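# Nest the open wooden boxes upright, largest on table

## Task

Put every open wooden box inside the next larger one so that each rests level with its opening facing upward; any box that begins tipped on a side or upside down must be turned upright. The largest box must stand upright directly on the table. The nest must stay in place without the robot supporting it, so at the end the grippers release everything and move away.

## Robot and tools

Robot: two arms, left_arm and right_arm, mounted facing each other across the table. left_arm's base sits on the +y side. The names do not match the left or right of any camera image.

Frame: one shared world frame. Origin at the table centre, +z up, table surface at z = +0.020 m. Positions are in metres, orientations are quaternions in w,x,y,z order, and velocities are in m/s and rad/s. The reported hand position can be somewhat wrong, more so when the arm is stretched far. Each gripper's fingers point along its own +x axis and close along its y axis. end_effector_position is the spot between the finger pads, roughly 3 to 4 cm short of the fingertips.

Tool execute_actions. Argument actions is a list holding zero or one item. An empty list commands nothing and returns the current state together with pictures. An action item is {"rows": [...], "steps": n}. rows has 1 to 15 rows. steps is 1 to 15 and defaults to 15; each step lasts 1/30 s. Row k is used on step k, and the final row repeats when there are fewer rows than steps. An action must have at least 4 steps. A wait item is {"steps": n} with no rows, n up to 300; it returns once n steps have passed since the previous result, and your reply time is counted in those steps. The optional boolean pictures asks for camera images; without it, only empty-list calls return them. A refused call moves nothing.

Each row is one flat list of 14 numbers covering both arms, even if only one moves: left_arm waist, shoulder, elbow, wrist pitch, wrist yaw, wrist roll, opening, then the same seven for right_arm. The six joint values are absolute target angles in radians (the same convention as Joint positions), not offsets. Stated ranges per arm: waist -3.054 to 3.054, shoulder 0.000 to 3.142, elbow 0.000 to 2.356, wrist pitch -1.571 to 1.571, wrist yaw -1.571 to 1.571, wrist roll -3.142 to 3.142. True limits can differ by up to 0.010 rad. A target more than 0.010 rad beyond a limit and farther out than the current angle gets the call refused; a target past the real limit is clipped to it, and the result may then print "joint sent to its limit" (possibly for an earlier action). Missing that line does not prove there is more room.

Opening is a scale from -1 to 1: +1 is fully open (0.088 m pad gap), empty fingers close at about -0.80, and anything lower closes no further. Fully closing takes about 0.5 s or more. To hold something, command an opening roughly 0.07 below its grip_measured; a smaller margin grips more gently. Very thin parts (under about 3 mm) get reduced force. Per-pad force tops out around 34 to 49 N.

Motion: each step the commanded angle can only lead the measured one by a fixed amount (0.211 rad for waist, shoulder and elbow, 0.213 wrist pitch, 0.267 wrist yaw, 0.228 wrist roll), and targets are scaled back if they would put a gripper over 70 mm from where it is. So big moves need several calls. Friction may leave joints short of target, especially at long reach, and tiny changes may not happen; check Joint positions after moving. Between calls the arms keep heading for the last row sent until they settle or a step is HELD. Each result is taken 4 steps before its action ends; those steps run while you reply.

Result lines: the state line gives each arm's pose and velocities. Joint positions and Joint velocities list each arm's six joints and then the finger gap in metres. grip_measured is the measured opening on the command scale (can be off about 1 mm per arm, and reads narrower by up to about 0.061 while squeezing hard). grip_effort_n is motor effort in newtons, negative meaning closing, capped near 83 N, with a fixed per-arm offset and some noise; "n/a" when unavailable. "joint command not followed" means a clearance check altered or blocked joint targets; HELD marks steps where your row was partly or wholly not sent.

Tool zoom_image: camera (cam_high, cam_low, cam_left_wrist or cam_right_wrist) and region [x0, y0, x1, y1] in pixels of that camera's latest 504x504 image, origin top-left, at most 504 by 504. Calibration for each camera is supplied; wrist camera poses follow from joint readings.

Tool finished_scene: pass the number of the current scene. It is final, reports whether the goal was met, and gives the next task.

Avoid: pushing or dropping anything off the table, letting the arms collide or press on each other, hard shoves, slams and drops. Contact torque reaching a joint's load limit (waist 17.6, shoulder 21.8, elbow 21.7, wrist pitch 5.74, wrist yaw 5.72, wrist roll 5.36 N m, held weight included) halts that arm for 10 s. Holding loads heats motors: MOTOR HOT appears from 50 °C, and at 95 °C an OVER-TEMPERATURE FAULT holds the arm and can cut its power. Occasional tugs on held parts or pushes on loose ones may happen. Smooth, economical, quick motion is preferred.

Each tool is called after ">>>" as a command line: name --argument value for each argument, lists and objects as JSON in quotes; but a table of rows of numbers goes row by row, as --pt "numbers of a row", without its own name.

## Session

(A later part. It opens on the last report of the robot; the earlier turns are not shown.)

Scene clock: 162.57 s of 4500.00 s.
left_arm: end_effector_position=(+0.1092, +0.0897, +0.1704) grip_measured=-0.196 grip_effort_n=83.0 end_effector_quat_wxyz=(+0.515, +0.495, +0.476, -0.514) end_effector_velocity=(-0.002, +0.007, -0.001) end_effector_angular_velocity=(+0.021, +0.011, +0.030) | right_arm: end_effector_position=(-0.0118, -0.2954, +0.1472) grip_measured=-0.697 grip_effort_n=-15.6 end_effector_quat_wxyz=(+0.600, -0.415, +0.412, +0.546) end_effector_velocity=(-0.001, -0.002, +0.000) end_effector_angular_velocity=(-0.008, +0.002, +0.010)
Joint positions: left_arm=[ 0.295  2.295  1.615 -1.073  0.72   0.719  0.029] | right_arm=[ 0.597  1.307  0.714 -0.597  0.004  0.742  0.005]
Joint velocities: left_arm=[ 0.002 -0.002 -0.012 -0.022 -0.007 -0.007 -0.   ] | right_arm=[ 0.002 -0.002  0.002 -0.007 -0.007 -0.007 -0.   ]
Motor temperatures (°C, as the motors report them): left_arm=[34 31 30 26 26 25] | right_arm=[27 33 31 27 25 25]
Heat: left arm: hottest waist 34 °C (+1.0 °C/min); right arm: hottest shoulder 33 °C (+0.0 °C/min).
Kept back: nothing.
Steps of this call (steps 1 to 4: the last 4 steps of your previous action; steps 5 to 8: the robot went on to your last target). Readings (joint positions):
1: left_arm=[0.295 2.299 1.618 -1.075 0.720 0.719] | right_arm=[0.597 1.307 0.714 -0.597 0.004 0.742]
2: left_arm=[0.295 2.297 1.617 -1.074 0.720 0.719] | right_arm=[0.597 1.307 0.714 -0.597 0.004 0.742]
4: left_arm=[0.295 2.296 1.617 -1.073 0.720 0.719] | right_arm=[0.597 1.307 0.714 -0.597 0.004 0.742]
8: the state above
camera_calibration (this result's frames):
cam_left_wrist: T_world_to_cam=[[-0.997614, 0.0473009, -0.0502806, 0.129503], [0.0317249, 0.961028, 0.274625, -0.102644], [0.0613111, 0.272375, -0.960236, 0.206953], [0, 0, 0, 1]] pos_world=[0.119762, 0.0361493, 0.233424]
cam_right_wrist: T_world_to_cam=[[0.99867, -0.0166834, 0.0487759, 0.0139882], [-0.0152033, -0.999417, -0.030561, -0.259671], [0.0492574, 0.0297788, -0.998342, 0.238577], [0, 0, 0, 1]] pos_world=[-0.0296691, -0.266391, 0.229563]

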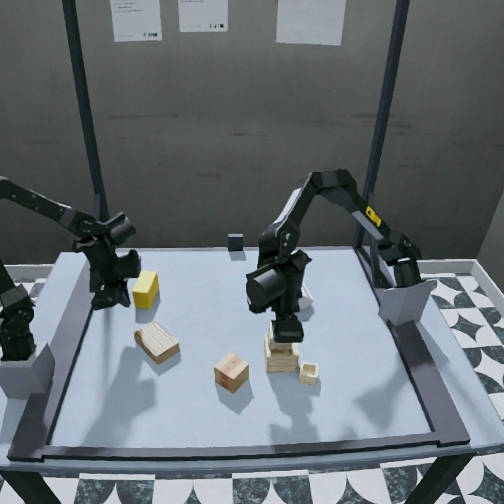

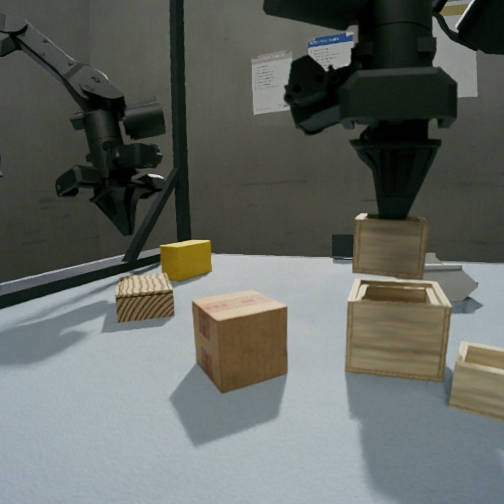

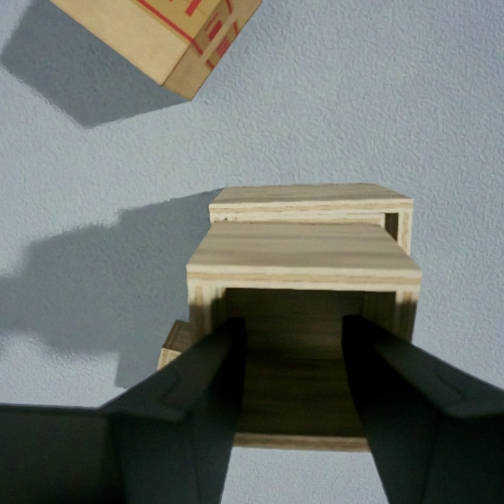

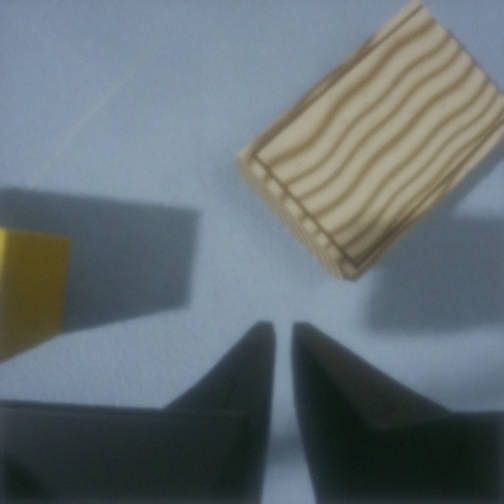

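>>> execute_actions --actions '[{"rows":[[0.295,2.26,1.575,-1.035,0.72,0.72,0.2,0.6,1.3,0.7,-0.6,0.0,0.74,-0.7]]}]'

>>> execute_actions --actions '[{"steps":8}]' --pictures true

>>> zoom_image --camera "cam_low" --region '[320, 180, 480, 340]'

Scene clock: 163.20 s of 4500.00 s.
left_arm: end_effector_position=(+0.1085, +0.0913, +0.1693) grip_measured=-0.196 grip_effort_n=83.0 end_effector_quat_wxyz=(+0.516, +0.498, +0.467, -0.517) end_effector_velocity=(-0.002, +0.004, -0.003) end_effector_angular_velocity=(+0.020, -0.013, +0.005) | right_arm: end_effector_position=(-0.0118, -0.2954, +0.1472) grip_measured=-0.697 grip_effort_n=-15.6 end_effector_quat_wxyz=(+0.600, -0.415, +0.412, +0.546) end_effector_velocity=(+0.004, -0.003, +0.001) end_effector_angular_velocity=(-0.007, -0.013, -0.015)
Joint positions: left_arm=[ 0.294  2.277  1.582 -1.039  0.72   0.719  0.029] | right_arm=[ 0.597  1.307  0.714 -0.597  0.004  0.742  0.005]
Joint velocities: left_arm=[-0.007 -0.012 -0.022  0.007 -0.022 -0.007  0.   ] | right_arm=[-0.002 -0.007 -0.002 -0.022  0.007  0.007 -0.   ]
Motor temperatures (°C, as the motors report them): left_arm=[35 31 30 26 26 25] | right_arm=[27 33 31 27 25 25]
Heat: left arm: hottest waist 35 °C (+2.0 °C/min); right arm: hottest shoulder 33 °C (+0.0 °C/min).
Steps of this call (steps 1 to 8: the robot went on to your last target; steps 9 to 19: the first 11 steps of this action). Readings (joint positions):
9: left_arm=[0.295 2.294 1.612 -1.067 0.720 0.719] | right_arm=[0.597 1.307 0.714 -0.597 0.004 0.742]
10: left_arm=[0.295 2.290 1.604 -1.058 0.720 0.719] | right_arm=[0.597 1.307 0.714 -0.597 0.004 0.742]
12: left_arm=[0.295 2.283 1.593 -1.051 0.720 0.719] | right_arm=[0.597 1.307 0.714 -0.597 0.004 0.742]
16: left_arm=[0.295 2.278 1.585 -1.041 0.720 0.719] | right_arm=[0.597 1.307 0.714 -0.597 0.004 0.742]
19: the state above

Scene clock: 163.47 s of 4500.00 s.
left_arm: end_effector_position=(+0.1085, +0.0914, +0.1691) grip_measured=-0.196 grip_effort_n=83.0 end_effector_quat_wxyz=(+0.516, +0.498, +0.467, -0.517) end_effector_velocity=(-0.001, +0.003, -0.002) end_effector_angular_velocity=(+0.013, +0.001, -0.001) | right_arm: end_effector_position=(-0.0118, -0.2954, +0.1472) grip_measured=-0.697 grip_effort_n=-16.0 end_effector_quat_wxyz=(+0.600, -0.415, +0.412, +0.546) end_effector_velocity=(+0.003, -0.001, +0.000) end_effector_angular_velocity=(+0.000, -0.007, -0.013)
Joint positions: left_arm=[ 0.294  2.276  1.58  -1.037  0.72   0.719  0.029] | right_arm=[ 0.597  1.307  0.714 -0.597  0.004  0.742  0.005]
Joint velocities: left_arm=[-0.002 -0.002 -0.007 -0.007 -0.007  0.007 -0.   ] | right_arm=[-0.002 -0.002 -0.002 -0.007  0.007  0.007 -0.   ]
Motor temperatures (°C, as the motors report them): left_arm=[35 32 30 26 26 25] | right_arm=[27 33 31 27 25 25]
Heat: left arm: hottest waist 35 °C (+2.0 °C/min); right arm: hottest shoulder 33 °C (+0.0 °C/min).
Kept back: nothing.
Steps of this call (steps 1 to 4: the last 4 steps of your previous action; steps 5 to 8: the robot went on to your last target). Readings (joint positions):
1: left_arm=[0.294 2.276 1.582 -1.038 0.720 0.719] | right_arm=[0.597 1.307 0.714 -0.597 0.004 0.742]
2: left_arm=[0.294 2.276 1.582 -1.038 0.720 0.719] | right_arm=[0.597 1.307 0.714 -0.597 0.004 0.742]
4: left_arm=[0.294 2.276 1.581 -1.038 0.720 0.719] | right_arm=[0.597 1.307 0.714 -0.597 0.004 0.742]
8: the state above
camera_calibration (this result's frames):
cam_left_wrist: T_world_to_cam=[[-0.996336, 0.0599407, -0.0610036, 0.129177], [0.0417526, 0.963422, 0.264715, -0.103609], [0.0746395, 0.261198, -0.962395, 0.205197], [0, 0, 0, 1]] pos_world=[0.117714, 0.0384792, 0.232787]
cam_right_wrist: T_world_to_cam=[[0.99867, -0.0166834, 0.0487759, 0.0139882], [-0.0152033, -0.999417, -0.030561, -0.259671], [0.0492574, 0.0297788, -0.998342, 0.238577], [0, 0, 0, 1]] pos_world=[-0.0296691, -0.266391, 0.229563]

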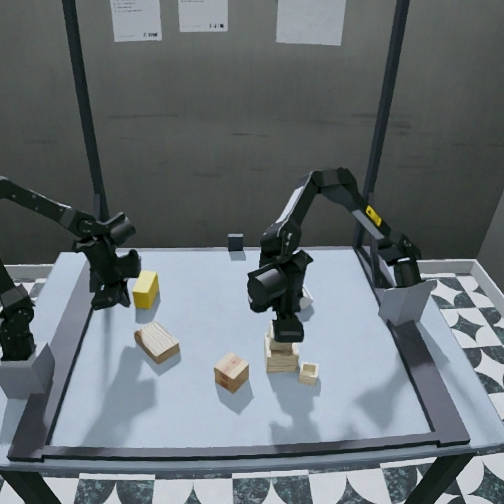

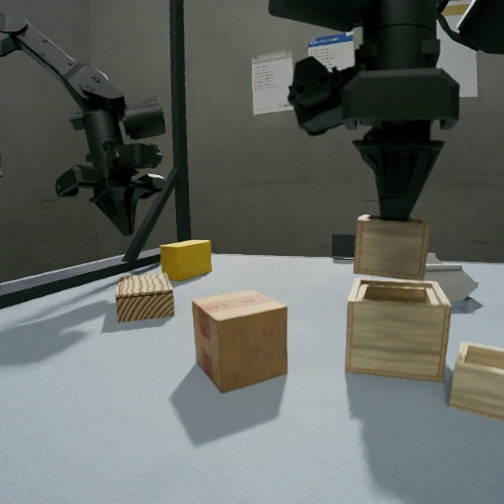

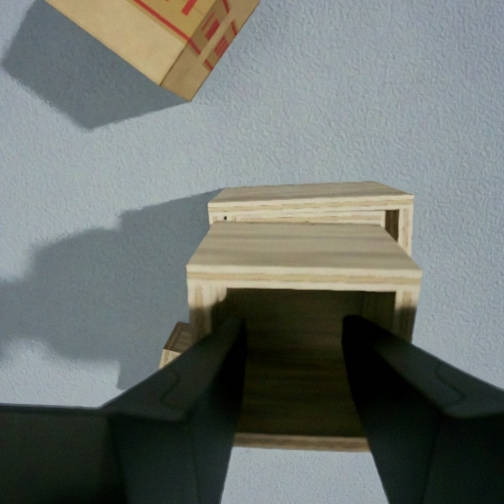

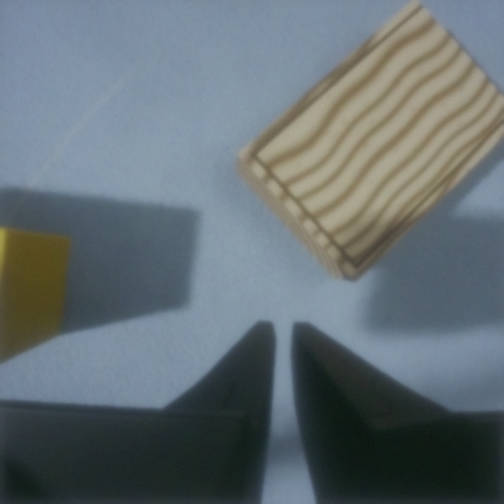

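Region (320, 180, 480, 340) of cam_low's 504x504 image, scaled by 3.150, with more detail than that image has.

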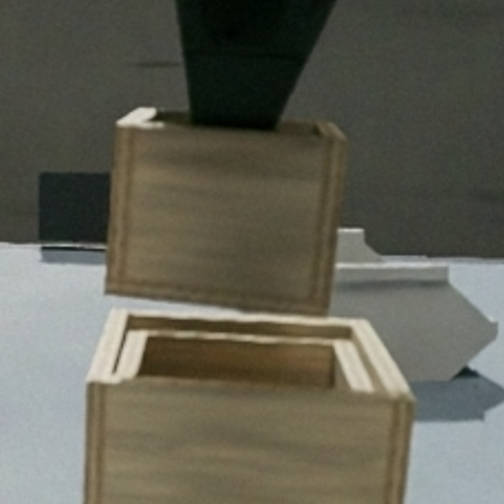

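>>> execute_actions --actions '[{"rows":[[0.295,2.26,1.575,-1.11,0.72,0.72,0.2,0.6,1.3,0.7,-0.6,0.0,0.74,-0.7]]}]'

>>> execute_actions --actions '[{"steps":8}]' --pictures true

>>> zoom_image --camera "cam_low" --region '[320, 180, 480, 340]'

Scene clock: 164.13 s of 4500.00 s.
left_arm: end_effector_position=(+0.1002, +0.1007, +0.1687) grip_measured=-0.196 grip_effort_n=83.0 end_effector_quat_wxyz=(+0.509, +0.488, +0.496, -0.506) end_effector_velocity=(-0.006, +0.005, -0.002) end_effector_angular_velocity=(+0.030, +0.015, +0.011) | right_arm: end_effector_position=(-0.0118, -0.2954, +0.1472) grip_measured=-0.697 grip_effort_n=-15.6 end_effector_quat_wxyz=(+0.600, -0.415, +0.412, +0.546) end_effector_velocity=(+0.006, -0.004, -0.002) end_effector_angular_velocity=(-0.016, -0.024, -0.003)
Joint positions: left_arm=[ 0.294  2.275  1.579 -1.104  0.72   0.719  0.029] | right_arm=[ 0.597  1.307  0.714 -0.597  0.004  0.742  0.005]
Joint velocities: left_arm=[-0.007 -0.002 -0.002 -0.037 -0.007  0.007  0.   ] | right_arm=[-0.002 -0.002 -0.007 -0.022  0.007 -0.007 -0.   ]
Motor temperatures (°C, as the motors report them): left_arm=[35 32 30 26 26 25] | right_arm=[27 33 31 27 25 25]
Heat: left arm: hottest waist 35 °C (+2.0 °C/min); right arm: hottest shoulder 33 °C (+0.0 °C/min).
Steps of this call (steps 1 to 9: the robot went on to your last target; steps 10 to 20: the first 11 steps of this action). Readings (joint positions):
10: left_arm=[0.294 2.276 1.580 -1.040 0.720 0.719] | right_arm=[0.597 1.307 0.714 -0.597 0.004 0.742]
11: left_arm=[0.294 2.276 1.580 -1.055 0.720 0.719] | right_arm=[0.597 1.307 0.714 -0.597 0.004 0.742]
13: left_arm=[0.294 2.275 1.579 -1.082 0.720 0.719] | right_arm=[0.597 1.307 0.714 -0.597 0.004 0.742]
17: left_arm=[0.294 2.275 1.579 -1.099 0.720 0.719] | right_arm=[0.597 1.307 0.714 -0.597 0.004 0.742]
20: the state above

Scene clock: 164.40 s of 4500.00 s.
left_arm: end_effector_position=(+0.0998, +0.1012, +0.1687) grip_measured=-0.196 grip_effort_n=83.0 end_effector_quat_wxyz=(+0.509, +0.488, +0.498, -0.505) end_effector_velocity=(-0.005, +0.000, +0.002) end_effector_angular_velocity=(+0.004, +0.013, +0.013) | right_arm: end_effector_position=(-0.0118, -0.2954, +0.1472) grip_measured=-0.697 grip_effort_n=-15.6 end_effector_quat_wxyz=(+0.600, -0.415, +0.412, +0.546) end_effector_velocity=(-0.001, -0.003, -0.001) end_effector_angular_velocity=(-0.019, +0.010, +0.007)
Joint positions: left_arm=[ 0.294  2.275  1.579 -1.108  0.72   0.719  0.029] | right_arm=[ 0.597  1.307  0.714 -0.597  0.004  0.742  0.005]
Joint velocities: left_arm=[-0.002 -0.007  0.002 -0.022  0.007 -0.007 -0.   ] | right_arm=[-0.002 -0.002 -0.002 -0.007 -0.022 -0.007 -0.   ]
Motor temperatures (°C, as the motors report them): left_arm=[35 32 30 26 26 25] | right_arm=[27 33 31 27 25 25]
Heat: left arm: hottest waist 35 °C (+2.0 °C/min); right arm: hottest shoulder 33 °C (+0.0 °C/min).
Kept back: nothing.
Steps of this call (steps 1 to 4: the last 4 steps of your previous action; steps 5 to 8: the robot went on to your last target). Readings (joint positions):
1: left_arm=[0.294 2.275 1.579 -1.105 0.720 0.719] | right_arm=[0.597 1.307 0.714 -0.597 0.004 0.742]
2: left_arm=[0.294 2.275 1.579 -1.106 0.720 0.719] | right_arm=[0.597 1.307 0.714 -0.597 0.004 0.742]
4: left_arm=[0.294 2.275 1.579 -1.107 0.720 0.719] | right_arm=[0.597 1.307 0.714 -0.597 0.004 0.742]
8: the state above
camera_calibration (this result's frames):
cam_left_wrist: T_world_to_cam=[[-0.999607, 0.0164634, -0.0227067, 0.118192], [0.00884337, 0.953304, 0.301883, -0.114558], [0.0266164, 0.301563, -0.953075, 0.202066], [0, 0, 0, 1]] pos_world=[0.113781, 0.046327, 0.22985]
cam_right_wrist: T_world_to_cam=[[0.99867, -0.0166834, 0.0487759, 0.0139882], [-0.0152033, -0.999417, -0.030561, -0.259671], [0.0492574, 0.0297788, -0.998342, 0.238577], [0, 0, 0, 1]] pos_world=[-0.0296691, -0.266391, 0.229563]

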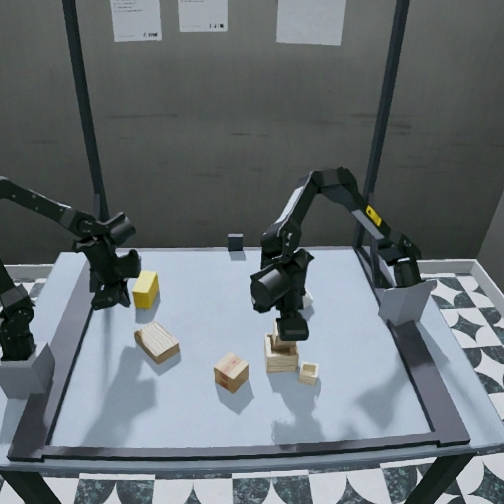

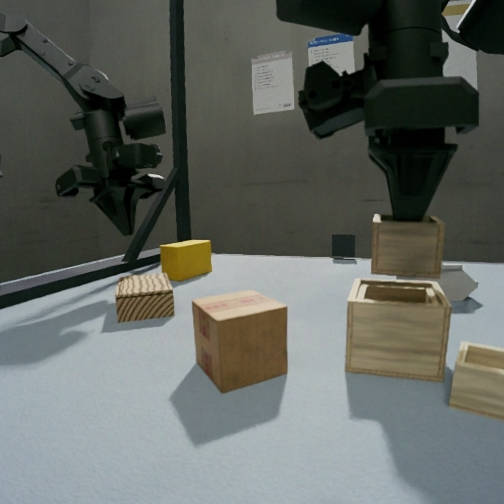

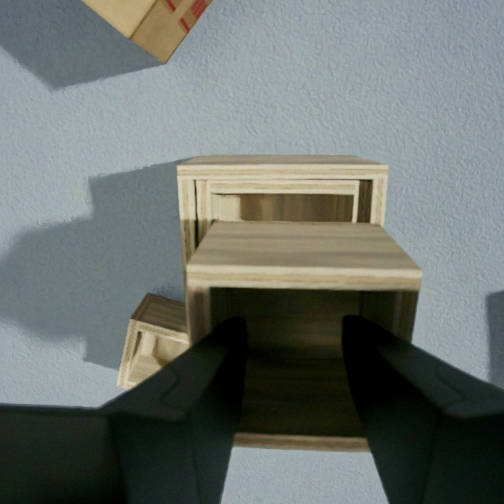

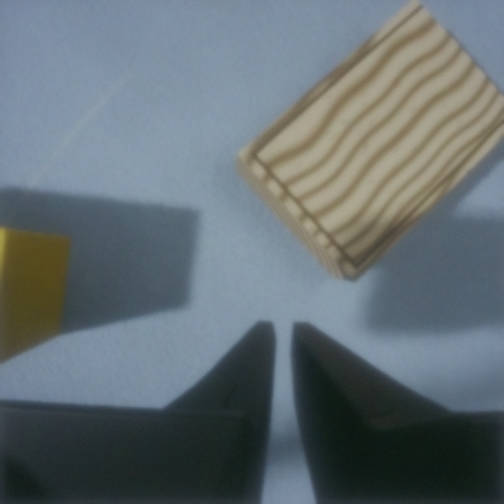

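Region (320, 180, 480, 340) of cam_low's 504x504 image, scaled by 3.150, with more detail than that image has.

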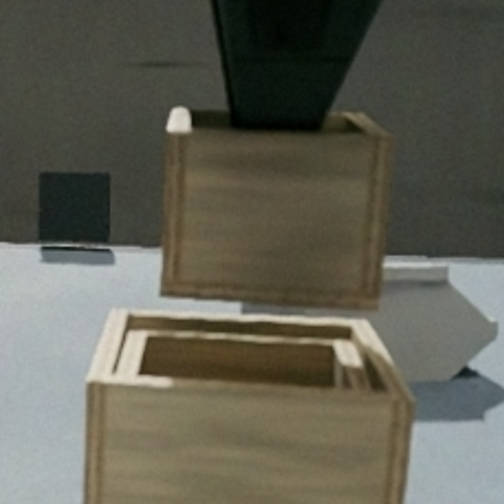

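>>> execute_actions --actions '[{"rows":[[0.29,2.31,1.625,-1.15,0.72,0.72,0.2,0.6,1.3,0.7,-0.6,0.0,0.74,-0.7]]}]'

>>> execute_actions --actions '[{"steps":8}]' --pictures true

>>> zoom_image --camera "cam_low" --region '[320, 180, 480, 340]'

Scene clock: 165.00 s of 4500.00 s.
left_arm: end_effector_position=(+0.0991, +0.0998, +0.1674) grip_measured=-0.196 grip_effort_n=83.0 end_effector_quat_wxyz=(+0.504, +0.485, +0.509, -0.501) end_effector_velocity=(+0.003, +0.004, -0.006) end_effector_angular_velocity=(+0.027, +0.014, +0.029) | right_arm: end_effector_position=(-0.0118, -0.2954, +0.1472) grip_measured=-0.697 grip_effort_n=-15.6 end_effector_quat_wxyz=(+0.600, -0.415, +0.412, +0.546) end_effector_velocity=(+0.001, +0.002, -0.000) end_effector_angular_velocity=(+0.007, -0.006, +0.004)
Joint positions: left_arm=[ 0.289  2.297  1.614 -1.146  0.72   0.719  0.029] | right_arm=[ 0.597  1.307  0.714 -0.597  0.004  0.742  0.005]
Joint velocities: left_arm=[-0.002  0.027  0.012 -0.022 -0.007 -0.007  0.   ] | right_arm=[-0.002  0.002 -0.002  0.007  0.007 -0.007  0.   ]
Motor temperatures (°C, as the motors report them): left_arm=[35 32 30 26 26 25] | right_arm=[27 33 31 27 25 25]
Heat: left arm: hottest waist 35 °C (+2.0 °C/min); right arm: hottest shoulder 33 °C (+0.0 °C/min).
Steps of this call (steps 1 to 7: the robot went on to your last target; steps 8 to 18: the first 11 steps of this action). Readings (joint positions):
8: left_arm=[0.294 2.275 1.581 -1.112 0.720 0.719] | right_arm=[0.597 1.307 0.714 -0.597 0.004 0.742]
9: left_arm=[0.293 2.278 1.587 -1.124 0.720 0.719] | right_arm=[0.597 1.307 0.714 -0.597 0.004 0.742]
11: left_arm=[0.292 2.284 1.599 -1.133 0.720 0.719] | right_arm=[0.597 1.307 0.714 -0.597 0.004 0.742]
15: left_arm=[0.289 2.293 1.611 -1.143 0.720 0.719] | right_arm=[0.597 1.307 0.714 -0.597 0.004 0.742]
18: the state above

Scene clock: 165.27 s of 4500.00 s.
left_arm: end_effector_position=(+0.0993, +0.0996, +0.1674) grip_measured=-0.196 grip_effort_n=83.0 end_effector_quat_wxyz=(+0.504, +0.485, +0.510, -0.501) end_effector_velocity=(-0.001, +0.004, +0.000) end_effector_angular_velocity=(+0.026, -0.007, +0.016) | right_arm: end_effector_position=(-0.0118, -0.2954, +0.1472) grip_measured=-0.697 grip_effort_n=-15.6 end_effector_quat_wxyz=(+0.600, -0.415, +0.412, +0.546) end_effector_velocity=(+0.005, -0.003, -0.001) end_effector_angular_velocity=(-0.012, -0.021, -0.002)
Joint positions: left_arm=[ 0.289  2.299  1.616 -1.148  0.72   0.719  0.029] | right_arm=[ 0.597  1.307  0.714 -0.597  0.004  0.742  0.005]
Joint velocities: left_arm=[-0.002 -0.002  0.002 -0.022 -0.022 -0.007 -0.   ] | right_arm=[-0.002 -0.002 -0.002 -0.022  0.007 -0.007 -0.   ]
Motor temperatures (°C, as the motors report them): left_arm=[35 32 30 26 26 25] | right_arm=[27 33 31 27 25 25]
Heat: left arm: hottest waist 35 °C (+1.0 °C/min); right arm: hottest shoulder 33 °C (+0.0 °C/min).
Kept back: nothing.
Steps of this call (steps 1 to 4: the last 4 steps of your previous action; steps 5 to 8: the robot went on to your last target). Readings (joint positions):
1: left_arm=[0.289 2.298 1.614 -1.147 0.720 0.719] | right_arm=[0.597 1.307 0.714 -0.597 0.004 0.742]
2: left_arm=[0.289 2.299 1.614 -1.147 0.720 0.719] | right_arm=[0.597 1.307 0.714 -0.597 0.004 0.742]
4: left_arm=[0.289 2.299 1.615 -1.148 0.720 0.719] | right_arm=[0.597 1.307 0.714 -0.597 0.004 0.742]
8: the state above
camera_calibration (this result's frames):
cam_left_wrist: T_world_to_cam=[[-0.999973, 0.00285831, -0.00678853, 0.116428], [0.00053624, 0.947441, 0.31993, -0.114158], [0.00734619, 0.319918, -0.947417, 0.200444], [0, 0, 0, 1]] pos_world=[0.115014, 0.0436993, 0.227217]
cam_right_wrist: T_world_to_cam=[[0.99867, -0.0166834, 0.0487759, 0.0139882], [-0.0152033, -0.999417, -0.030561, -0.259671], [0.0492574, 0.0297788, -0.998342, 0.238577], [0, 0, 0, 1]] pos_world=[-0.0296691, -0.266391, 0.229563]

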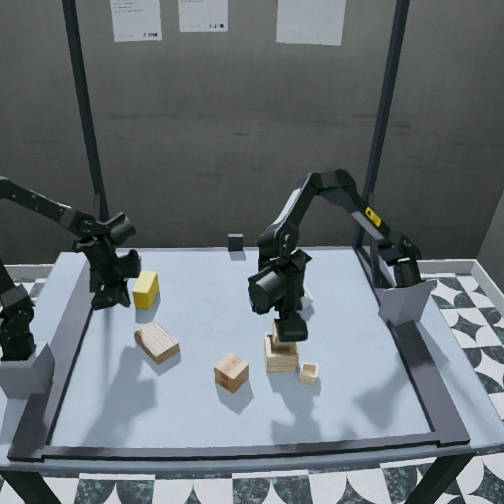

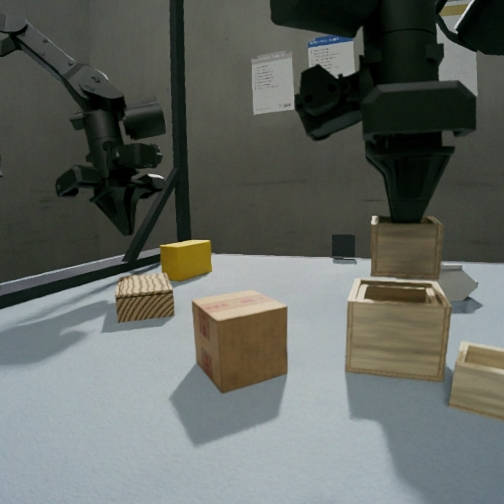

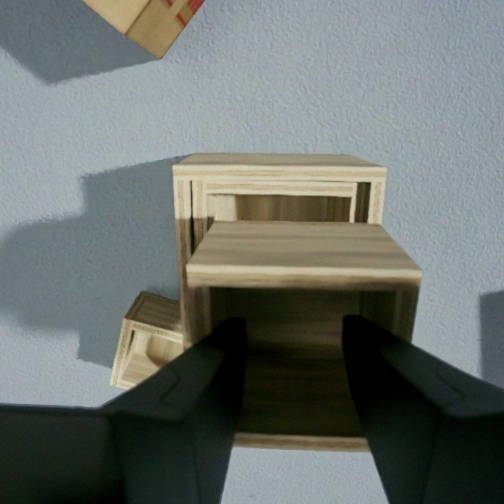

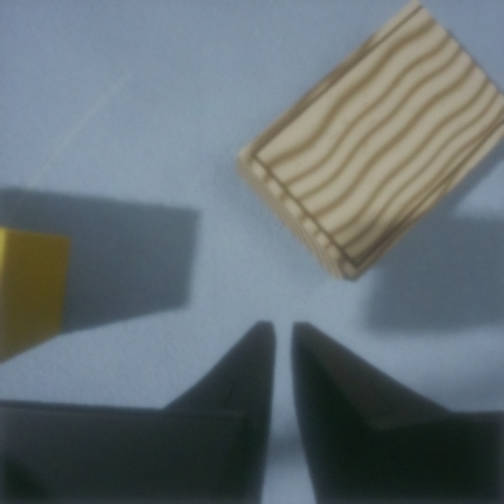

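Region (320, 180, 480, 340) of cam_low's 504x504 image, scaled by 3.150, with more detail than that image has.

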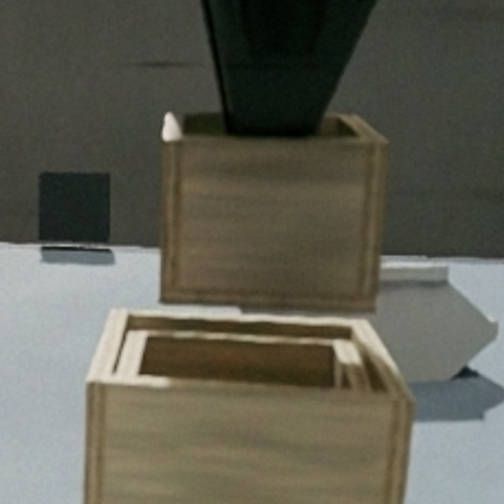

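>>> execute_actions --actions '[{"rows":[[0.295,2.325,1.65,-1.146,0.72,0.72,0.2,0.6,1.3,0.7,-0.6,0.0,0.74,-0.7]]}]'

>>> execute_actions --actions '[{"steps":8}]' --pictures true

>>> zoom_image --camera "cam_low" --region '[320, 180, 480, 340]'

Scene clock: 165.87 s of 4500.00 s.
left_arm: end_effector_position=(+0.1027, +0.0952, +0.1679) grip_measured=-0.196 grip_effort_n=83.0 end_effector_quat_wxyz=(+0.505, +0.486, +0.506, -0.503) end_effector_velocity=(-0.003, +0.000, +0.000) end_effector_angular_velocity=(+0.007, +0.015, +0.031) | right_arm: end_effector_position=(-0.0118, -0.2954, +0.1472) grip_measured=-0.697 grip_effort_n=-15.6 end_effector_quat_wxyz=(+0.600, -0.415, +0.412, +0.546) end_effector_velocity=(+0.004, -0.002, +0.001) end_effector_angular_velocity=(-0.009, -0.022, +0.013)
Joint positions: left_arm=[ 0.289  2.313  1.64  -1.148  0.72   0.719  0.029] | right_arm=[ 0.597  1.307  0.714 -0.597  0.004  0.742  0.005]
Joint velocities: left_arm=[-0.002  0.002  0.007 -0.022  0.007 -0.022 -0.   ] | right_arm=[-0.002 -0.002  0.002 -0.022  0.007 -0.022 -0.   ]
Motor temperatures (°C, as the motors report them): left_arm=[35 32 30 26 26 25] | right_arm=[27 33 31 27 25 25]
Heat: left arm: hottest waist 35 °C (+1.0 °C/min); right arm: hottest shoulder 33 °C (+0.0 °C/min).
Steps of this call (steps 1 to 7: the robot went on to your last target; steps 8 to 18: the first 11 steps of this action). Readings (joint positions):
8: left_arm=[0.289 2.301 1.619 -1.149 0.720 0.719] | right_arm=[0.597 1.307 0.714 -0.597 0.004 0.742]
9: left_arm=[0.289 2.304 1.624 -1.150 0.720 0.719] | right_arm=[0.597 1.307 0.714 -0.597 0.004 0.742]
11: left_arm=[0.289 2.309 1.632 -1.148 0.720 0.719] | right_arm=[0.597 1.307 0.714 -0.597 0.004 0.742]
15: left_arm=[0.289 2.313 1.638 -1.148 0.720 0.719] | right_arm=[0.597 1.307 0.714 -0.597 0.004 0.742]
18: the state above

Scene clock: 166.13 s of 4500.00 s.
left_arm: end_effector_position=(+0.1029, +0.0950, +0.1679) grip_measured=-0.196 grip_effort_n=83.0 end_effector_quat_wxyz=(+0.505, +0.486, +0.505, -0.503) end_effector_velocity=(+0.001, +0.003, -0.001) end_effector_angular_velocity=(+0.021, -0.012, +0.010) | right_arm: end_effector_position=(-0.0118, -0.2954, +0.1472) grip_measured=-0.697 grip_effort_n=-16.0 end_effector_quat_wxyz=(+0.600, -0.415, +0.412, +0.546) end_effector_velocity=(-0.001, -0.003, -0.001) end_effector_angular_velocity=(-0.019, +0.010, +0.007)
Joint positions: left_arm=[ 0.289  2.314  1.641 -1.148  0.72   0.719  0.029] | right_arm=[ 0.597  1.307  0.714 -0.597  0.004  0.742  0.005]
Joint velocities: left_arm=[-0.002  0.002  0.002 -0.007 -0.022 -0.007 -0.   ] | right_arm=[-0.002 -0.002 -0.002 -0.007 -0.022 -0.007 -0.   ]
Motor temperatures (°C, as the motors report them): left_arm=[35 32 30 26 26 25] | right_arm=[27 33 31 27 25 25]
Heat: left arm: hottest waist 35 °C (+1.0 °C/min); right arm: hottest shoulder 33 °C (+0.0 °C/min).
Kept back: nothing.
Steps of this call (steps 1 to 4: the last 4 steps of your previous action; steps 5 to 8: the robot went on to your last target). Readings (joint positions):
1: left_arm=[0.289 2.314 1.641 -1.148 0.720 0.719] | right_arm=[0.597 1.307 0.714 -0.597 0.004 0.742]
2: left_arm=[0.289 2.314 1.641 -1.148 0.720 0.719] | right_arm=[0.597 1.307 0.714 -0.597 0.004 0.742]
4: left_arm=[0.289 2.314 1.641 -1.148 0.720 0.719] | right_arm=[0.597 1.307 0.714 -0.597 0.004 0.742]
8: the state above
camera_calibration (this result's frames):
cam_left_wrist: T_world_to_cam=[[-0.999882, 0.00941208, -0.0121551, 0.120304], [0.00511345, 0.949271, 0.314417, -0.109692], [0.0144978, 0.314317, -0.949207, 0.202507], [0, 0, 0, 1]] pos_world=[0.117915, 0.0393434, 0.228172]
cam_right_wrist: T_world_to_cam=[[0.99867, -0.0166834, 0.0487759, 0.0139882], [-0.0152033, -0.999417, -0.030561, -0.259671], [0.0492574, 0.0297788, -0.998342, 0.238577], [0, 0, 0, 1]] pos_world=[-0.0296691, -0.266391, 0.229563]

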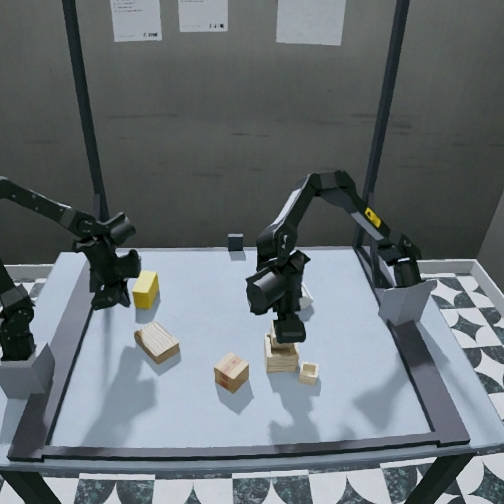

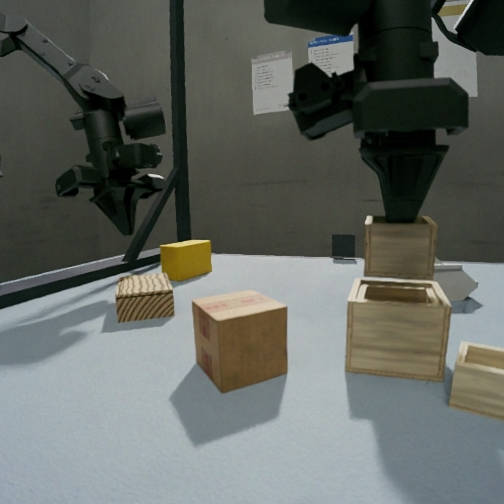

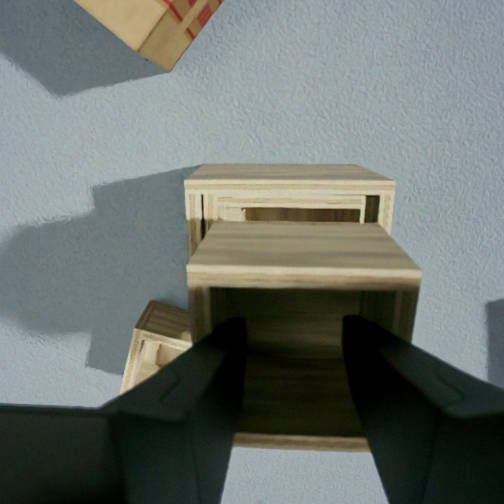

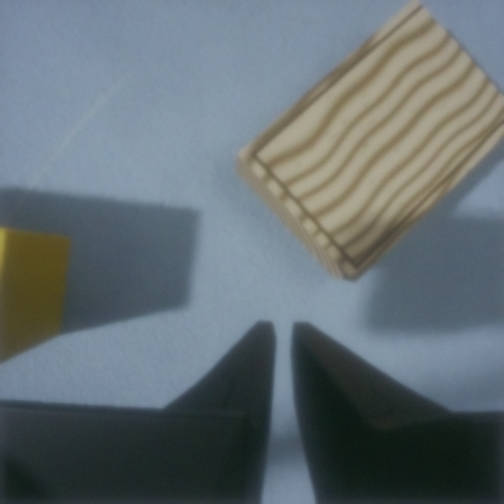

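Region (320, 180, 480, 340) of cam_low's 504x504 image, scaled by 3.150, with more detail than that image has.

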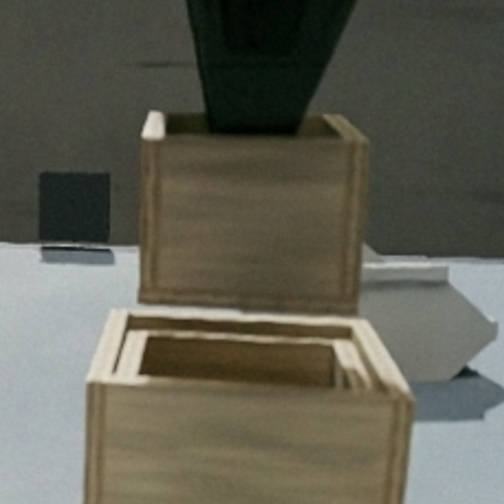

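>>> execute_actions --actions '[{"rows":[[0.255,2.35,1.655,-1.146,0.72,0.72,0.2,0.6,1.3,0.7,-0.6,0.0,0.74,-0.7]]}]'

>>> execute_actions --actions '[{"steps":8}]' --pictures true

>>> zoom_image --camera "cam_low" --region '[320, 180, 480, 340]'

Scene clock: 166.67 s of 4500.00 s.
left_arm: end_effector_position=(+0.0979, +0.0933, +0.1520) grip_measured=-0.196 grip_effort_n=83.0 end_effector_quat_wxyz=(+0.488, +0.494, +0.514, -0.502) end_effector_velocity=(-0.000, +0.001, -0.001) end_effector_angular_velocity=(+0.011, -0.002, +0.025) | right_arm: end_effector_position=(-0.0118, -0.2954, +0.1472) grip_measured=-0.697 grip_effort_n=-15.6 end_effector_quat_wxyz=(+0.600, -0.415, +0.412, +0.546) end_effector_velocity=(-0.001, -0.003, -0.001) end_effector_angular_velocity=(-0.020, +0.005, +0.021)
Joint positions: left_arm=[ 0.252  2.34   1.647 -1.146  0.72   0.719  0.029] | right_arm=[ 0.597  1.307  0.714 -0.597  0.004  0.742  0.005]
Joint velocities: left_arm=[-0.002  0.002  0.002 -0.007 -0.007 -0.022 -0.   ] | right_arm=[-0.002 -0.002 -0.002 -0.007 -0.022 -0.022 -0.   ]
Motor temperatures (°C, as the motors report them): left_arm=[35 32 30 26 26 25] | right_arm=[27 33 31 27 25 25]
Heat: left arm: hottest waist 35 °C (+1.0 °C/min); right arm: hottest shoulder 33 °C (+0.0 °C/min).
Steps of this call (steps 1 to 5: the robot went on to your last target; steps 6 to 16: the first 11 steps of this action). Readings (joint positions):
6: left_arm=[0.288 2.316 1.642 -1.148 0.720 0.719] | right_arm=[0.597 1.307 0.714 -0.597 0.004 0.742]
7: left_arm=[0.286 2.320 1.644 -1.148 0.720 0.719] | right_arm=[0.597 1.307 0.714 -0.597 0.004 0.742]
9: left_arm=[0.275 2.327 1.647 -1.146 0.720 0.719] | right_arm=[0.597 1.307 0.714 -0.597 0.004 0.742]
13: left_arm=[0.255 2.339 1.647 -1.146 0.720 0.719] | right_arm=[0.597 1.307 0.714 -0.597 0.004 0.742]
16: the state above

Scene clock: 166.93 s of 4500.00 s.
left_arm: end_effector_position=(+0.0979, +0.0933, +0.1520) grip_measured=-0.196 grip_effort_n=83.0 end_effector_quat_wxyz=(+0.488, +0.494, +0.514, -0.502) end_effector_velocity=(-0.001, +0.002, -0.000) end_effector_angular_velocity=(+0.011, -0.002, +0.025) | right_arm: end_effector_position=(-0.0118, -0.2954, +0.1472) grip_measured=-0.697 grip_effort_n=-15.6 end_effector_quat_wxyz=(+0.600, -0.415, +0.412, +0.546) end_effector_velocity=(-0.002, -0.000, -0.000) end_effector_angular_velocity=(-0.001, +0.003, +0.026)
Joint positions: left_arm=[ 0.252  2.34   1.647 -1.146  0.72   0.719  0.029] | right_arm=[ 0.597  1.307  0.714 -0.597  0.004  0.742  0.005]
Joint velocities: left_arm=[-0.002 -0.002 -0.002 -0.007 -0.007 -0.022 -0.   ] | right_arm=[ 0.002 -0.002 -0.002  0.007 -0.007 -0.022 -0.   ]
Motor temperatures (°C, as the motors report them): left_arm=[35 32 30 26 26 25] | right_arm=[27 33 31 27 25 25]
Heat: left arm: hottest waist 35 °C (+1.0 °C/min); right arm: hottest shoulder 33 °C (+0.0 °C/min).
Kept back: nothing.
Steps of this call (steps 1 to 4: the last 4 steps of your previous action; steps 5 to 8: the robot went on to your last target). Readings (joint positions):
1: left_arm=[0.252 2.340 1.647 -1.146 0.720 0.719] | right_arm=[0.597 1.307 0.714 -0.597 0.004 0.742]
2: left_arm=[0.252 2.340 1.647 -1.146 0.720 0.719] | right_arm=[0.597 1.307 0.714 -0.597 0.004 0.742]
4: left_arm=[0.252 2.340 1.647 -1.146 0.720 0.719] | right_arm=[0.597 1.307 0.714 -0.597 0.004 0.742]
8: the state above
camera_calibration (this result's frames):
cam_left_wrist: T_world_to_cam=[[-0.99967, 0.0249026, 0.00626723, 0.110855], [0.0255335, 0.937983, 0.345739, -0.108751], [0.00273127, 0.345785, -0.93831, 0.184546], [0, 0, 0, 1]] pos_world=[0.113092, 0.0354322, 0.210066]
cam_right_wrist: T_world_to_cam=[[0.99867, -0.0166834, 0.0487759, 0.0139882], [-0.0152033, -0.999417, -0.030561, -0.259671], [0.0492574, 0.0297788, -0.998342, 0.238577], [0, 0, 0, 1]] pos_world=[-0.0296691, -0.266391, 0.229563]

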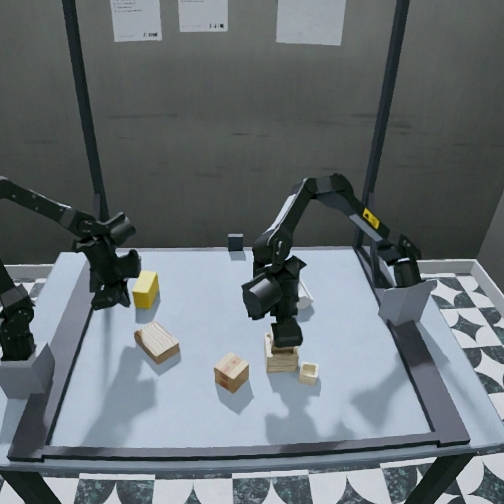

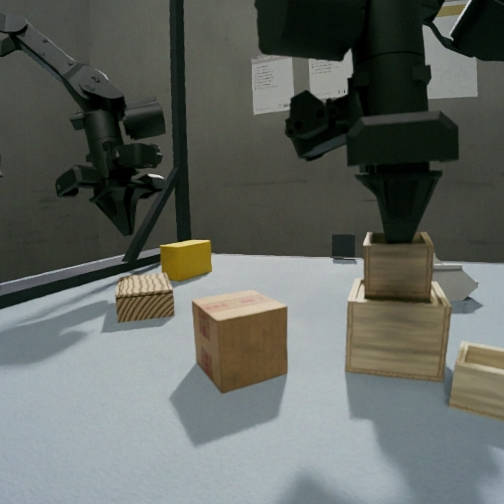

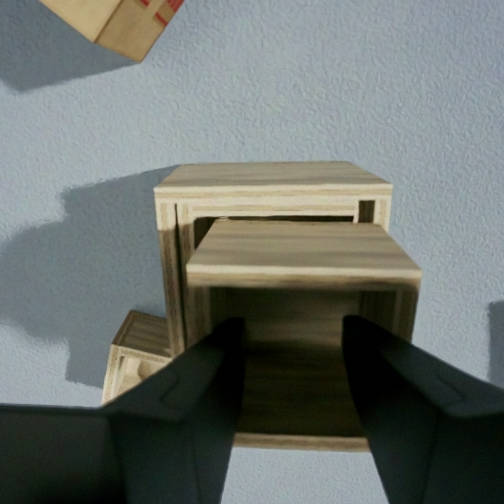

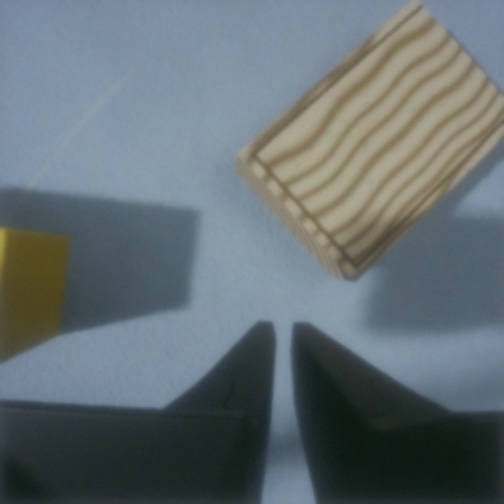

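Region (320, 180, 480, 340) of cam_low's 504x504 image, scaled by 3.150, with more detail than that image has.

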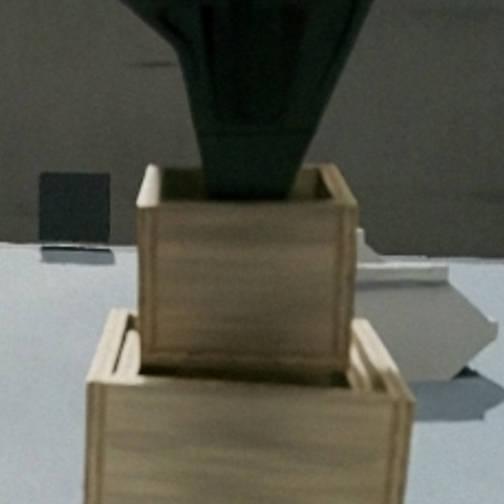

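>>> execute_actions --actions '[{"rows":[[0.275,2.35,1.655,-1.146,0.72,0.72,0.2,0.6,1.3,0.7,-0.6,0.0,0.74,-0.7]]}]'

>>> execute_actions --actions '[{"rows":[[0.262,2.385,1.66,-1.146,0.72,0.72,0.2,0.6,1.3,0.7,-0.6,0.0,0.74,-0.7]]}]'

>>> execute_actions --actions '[{"steps":8}]' --pictures true

>>> zoom_image --camera "cam_low" --region '[320, 180, 480, 340]'

Scene clock: 167.53 s of 4500.00 s.
left_arm: end_effector_position=(+0.1027, +0.0951, +0.1566) grip_measured=-0.196 grip_effort_n=83.0 end_effector_quat_wxyz=(+0.496, +0.489, +0.514, -0.501) end_effector_velocity=(-0.003, +0.004, -0.000) end_effector_angular_velocity=(+0.019, +0.006, +0.020) | right_arm: end_effector_position=(-0.0118, -0.2954, +0.1472) grip_measured=-0.697 grip_effort_n=-15.6 end_effector_quat_wxyz=(+0.600, -0.415, +0.412, +0.546) end_effector_velocity=(+0.001, -0.004, -0.000) end_effector_angular_velocity=(-0.019, -0.007, +0.007)
Joint positions: left_arm=[ 0.27   2.34   1.647 -1.146  0.72   0.719  0.029] | right_arm=[ 0.597  1.307  0.714 -0.597  0.004  0.742  0.005]
Joint velocities: left_arm=[-0.002 -0.002 -0.002 -0.022 -0.007 -0.007 -0.   ] | right_arm=[ 0.002 -0.002  0.002 -0.022 -0.007 -0.007 -0.   ]
Motor temperatures (°C, as the motors report them): left_arm=[35 32 30 26 26 25] | right_arm=[27 33 31 27 25 25]
Heat: left arm: hottest waist 35 °C (+1.0 °C/min); right arm: hottest shoulder 33 °C (+0.0 °C/min).
Steps of this call (steps 1 to 7: the robot went on to your last target; steps 8 to 18: the first 11 steps of this action). Readings (joint positions):
8: left_arm=[0.252 2.340 1.647 -1.146 0.720 0.719] | right_arm=[0.597 1.307 0.714 -0.597 0.004 0.742]
9: left_arm=[0.254 2.340 1.647 -1.146 0.720 0.719] | right_arm=[0.597 1.307 0.714 -0.597 0.004 0.742]
11: left_arm=[0.258 2.340 1.647 -1.146 0.720 0.719] | right_arm=[0.597 1.307 0.714 -0.597 0.004 0.742]
15: left_arm=[0.268 2.340 1.647 -1.146 0.720 0.719] | right_arm=[0.597 1.307 0.714 -0.597 0.004 0.742]
18: the state above

Scene clock: 168.03 s of 4500.00 s.
left_arm: end_effector_position=(+0.1069, +0.0979, +0.1479) grip_measured=-0.196 grip_effort_n=83.0 end_effector_quat_wxyz=(+0.491, +0.487, +0.524, -0.497) end_effector_velocity=(-0.000, +0.007, +0.000) end_effector_angular_velocity=(+0.029, -0.003, +0.011) | right_arm: end_effector_position=(-0.0118, -0.2954, +0.1472) grip_measured=-0.697 grip_effort_n=-15.6 end_effector_quat_wxyz=(+0.600, -0.415, +0.412, +0.546) end_effector_velocity=(+0.003, -0.004, +0.000) end_effector_angular_velocity=(-0.018, -0.012, +0.016)
Joint positions: left_arm=[ 0.265  2.37   1.654 -1.147  0.719  0.719  0.029] | right_arm=[ 0.597  1.307  0.714 -0.597  0.004  0.742  0.005]
Joint velocities: left_arm=[ 0.002 -0.002 -0.007 -0.022 -0.022  0.007 -0.   ] | right_arm=[-0.002 -0.007 -0.002 -0.022 -0.007 -0.022 -0.   ]
Motor temperatures (°C, as the motors report them): left_arm=[35 32 30 25 26 25] | right_arm=[27 33 31 27 25 25]
Heat: left arm: hottest waist 35 °C (+1.0 °C/min); right arm: hottest shoulder 33 °C (+0.0 °C/min).
Steps of this call (steps 1 to 4: the last 4 steps of your previous action; steps 5 to 15: the first 11 steps of this action). Readings (joint positions):
5: left_arm=[0.270 2.342 1.648 -1.146 0.720 0.719] | right_arm=[0.597 1.307 0.714 -0.597 0.004 0.742]
6: left_arm=[0.269 2.347 1.650 -1.146 0.720 0.719] | right_arm=[0.597 1.307 0.714 -0.597 0.004 0.742]
8: left_arm=[0.267 2.357 1.653 -1.146 0.720 0.719] | right_arm=[0.597 1.307 0.714 -0.597 0.004 0.742]
12: left_arm=[0.266 2.370 1.654 -1.147 0.719 0.719] | right_arm=[0.597 1.307 0.714 -0.597 0.004 0.742]
15: the state above

Scene clock: 168.30 s of 4500.00 s.
left_arm: end_effector_position=(+0.1070, +0.0979, +0.1478) grip_measured=-0.196 grip_effort_n=83.0 end_effector_quat_wxyz=(+0.491, +0.487, +0.524, -0.497) end_effector_velocity=(-0.004, -0.001, +0.001) end_effector_angular_velocity=(-0.002, +0.007, +0.007) | right_arm: end_effector_position=(-0.0118, -0.2954, +0.1472) grip_measured=-0.697 grip_effort_n=-15.6 end_effector_quat_wxyz=(+0.600, -0.415, +0.412, +0.546) end_effector_velocity=(+0.001, -0.002, -0.000) end_effector_angular_velocity=(-0.010, -0.001, +0.004)
Joint positions: left_arm=[ 0.265  2.37   1.654 -1.147  0.719  0.719  0.029] | right_arm=[ 0.597  1.307  0.714 -0.597  0.004  0.742  0.005]
Joint velocities: left_arm=[-0.002 -0.007 -0.002 -0.007  0.007 -0.007 -0.   ] | right_arm=[-0.002 -0.002 -0.002 -0.007 -0.007 -0.007 -0.   ]
Motor temperatures (°C, as the motors report them): left_arm=[35 32 30 25 26 25] | right_arm=[27 33 31 27 25 25]
Heat: left arm: hottest waist 35 °C (+1.0 °C/min); right arm: hottest shoulder 33 °C (+0.0 °C/min).
Kept back: nothing.
Steps of this call (steps 1 to 4: the last 4 steps of your previous action; steps 5 to 8: the robot went on to your last target). Readings (joint positions):
1: left_arm=[0.265 2.370 1.654 -1.147 0.719 0.719] | right_arm=[0.597 1.307 0.714 -0.597 0.004 0.742]
2: left_arm=[0.265 2.370 1.654 -1.147 0.719 0.719] | right_arm=[0.597 1.307 0.714 -0.597 0.004 0.742]
4: left_arm=[0.265 2.370 1.654 -1.147 0.719 0.719] | right_arm=[0.597 1.307 0.714 -0.597 0.004 0.742]
8: the state above
camera_calibration (this result's frames):
cam_left_wrist: T_world_to_cam=[[-0.999893, -0.0000368369, 0.0146453, 0.121077], [0.00511844, 0.936057, 0.35181, -0.110455], [-0.0137218, 0.351847, -0.935957, 0.17981], [0, 0, 0, 1]] pos_world=[0.124097, 0.0401315, 0.20538]
cam_right_wrist: T_world_to_cam=[[0.99867, -0.0166834, 0.0487759, 0.0139882], [-0.0152033, -0.999417, -0.030561, -0.259671], [0.0492574, 0.0297788, -0.998342, 0.238577], [0, 0, 0, 1]] pos_world=[-0.0296691, -0.266391, 0.229563]

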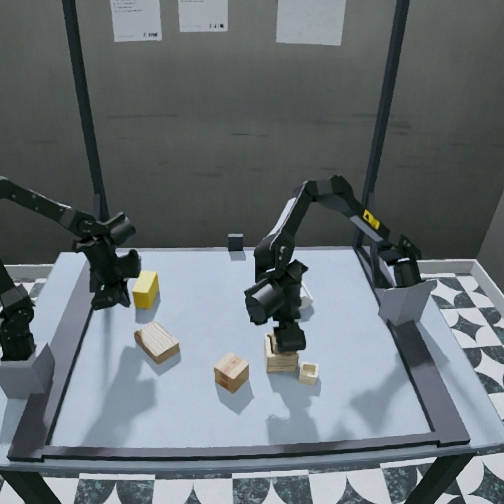

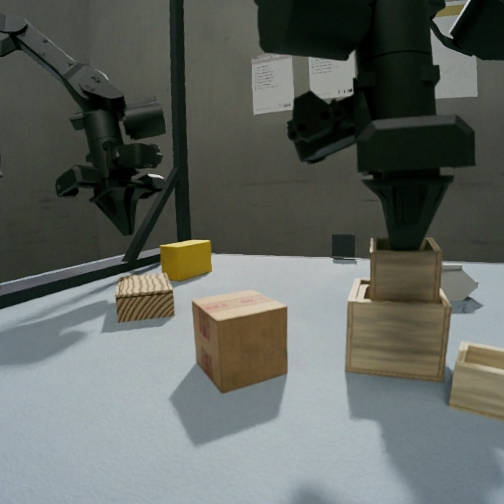

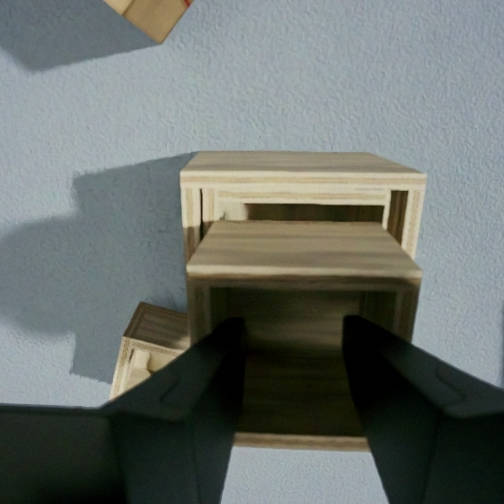

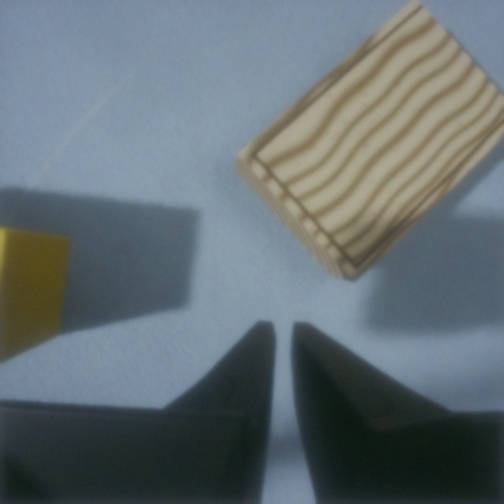

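Region (320, 180, 480, 340) of cam_low's 504x504 image, scaled by 3.150, with more detail than that image has.

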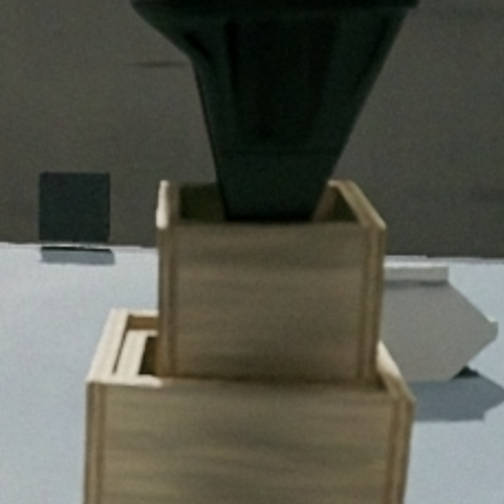

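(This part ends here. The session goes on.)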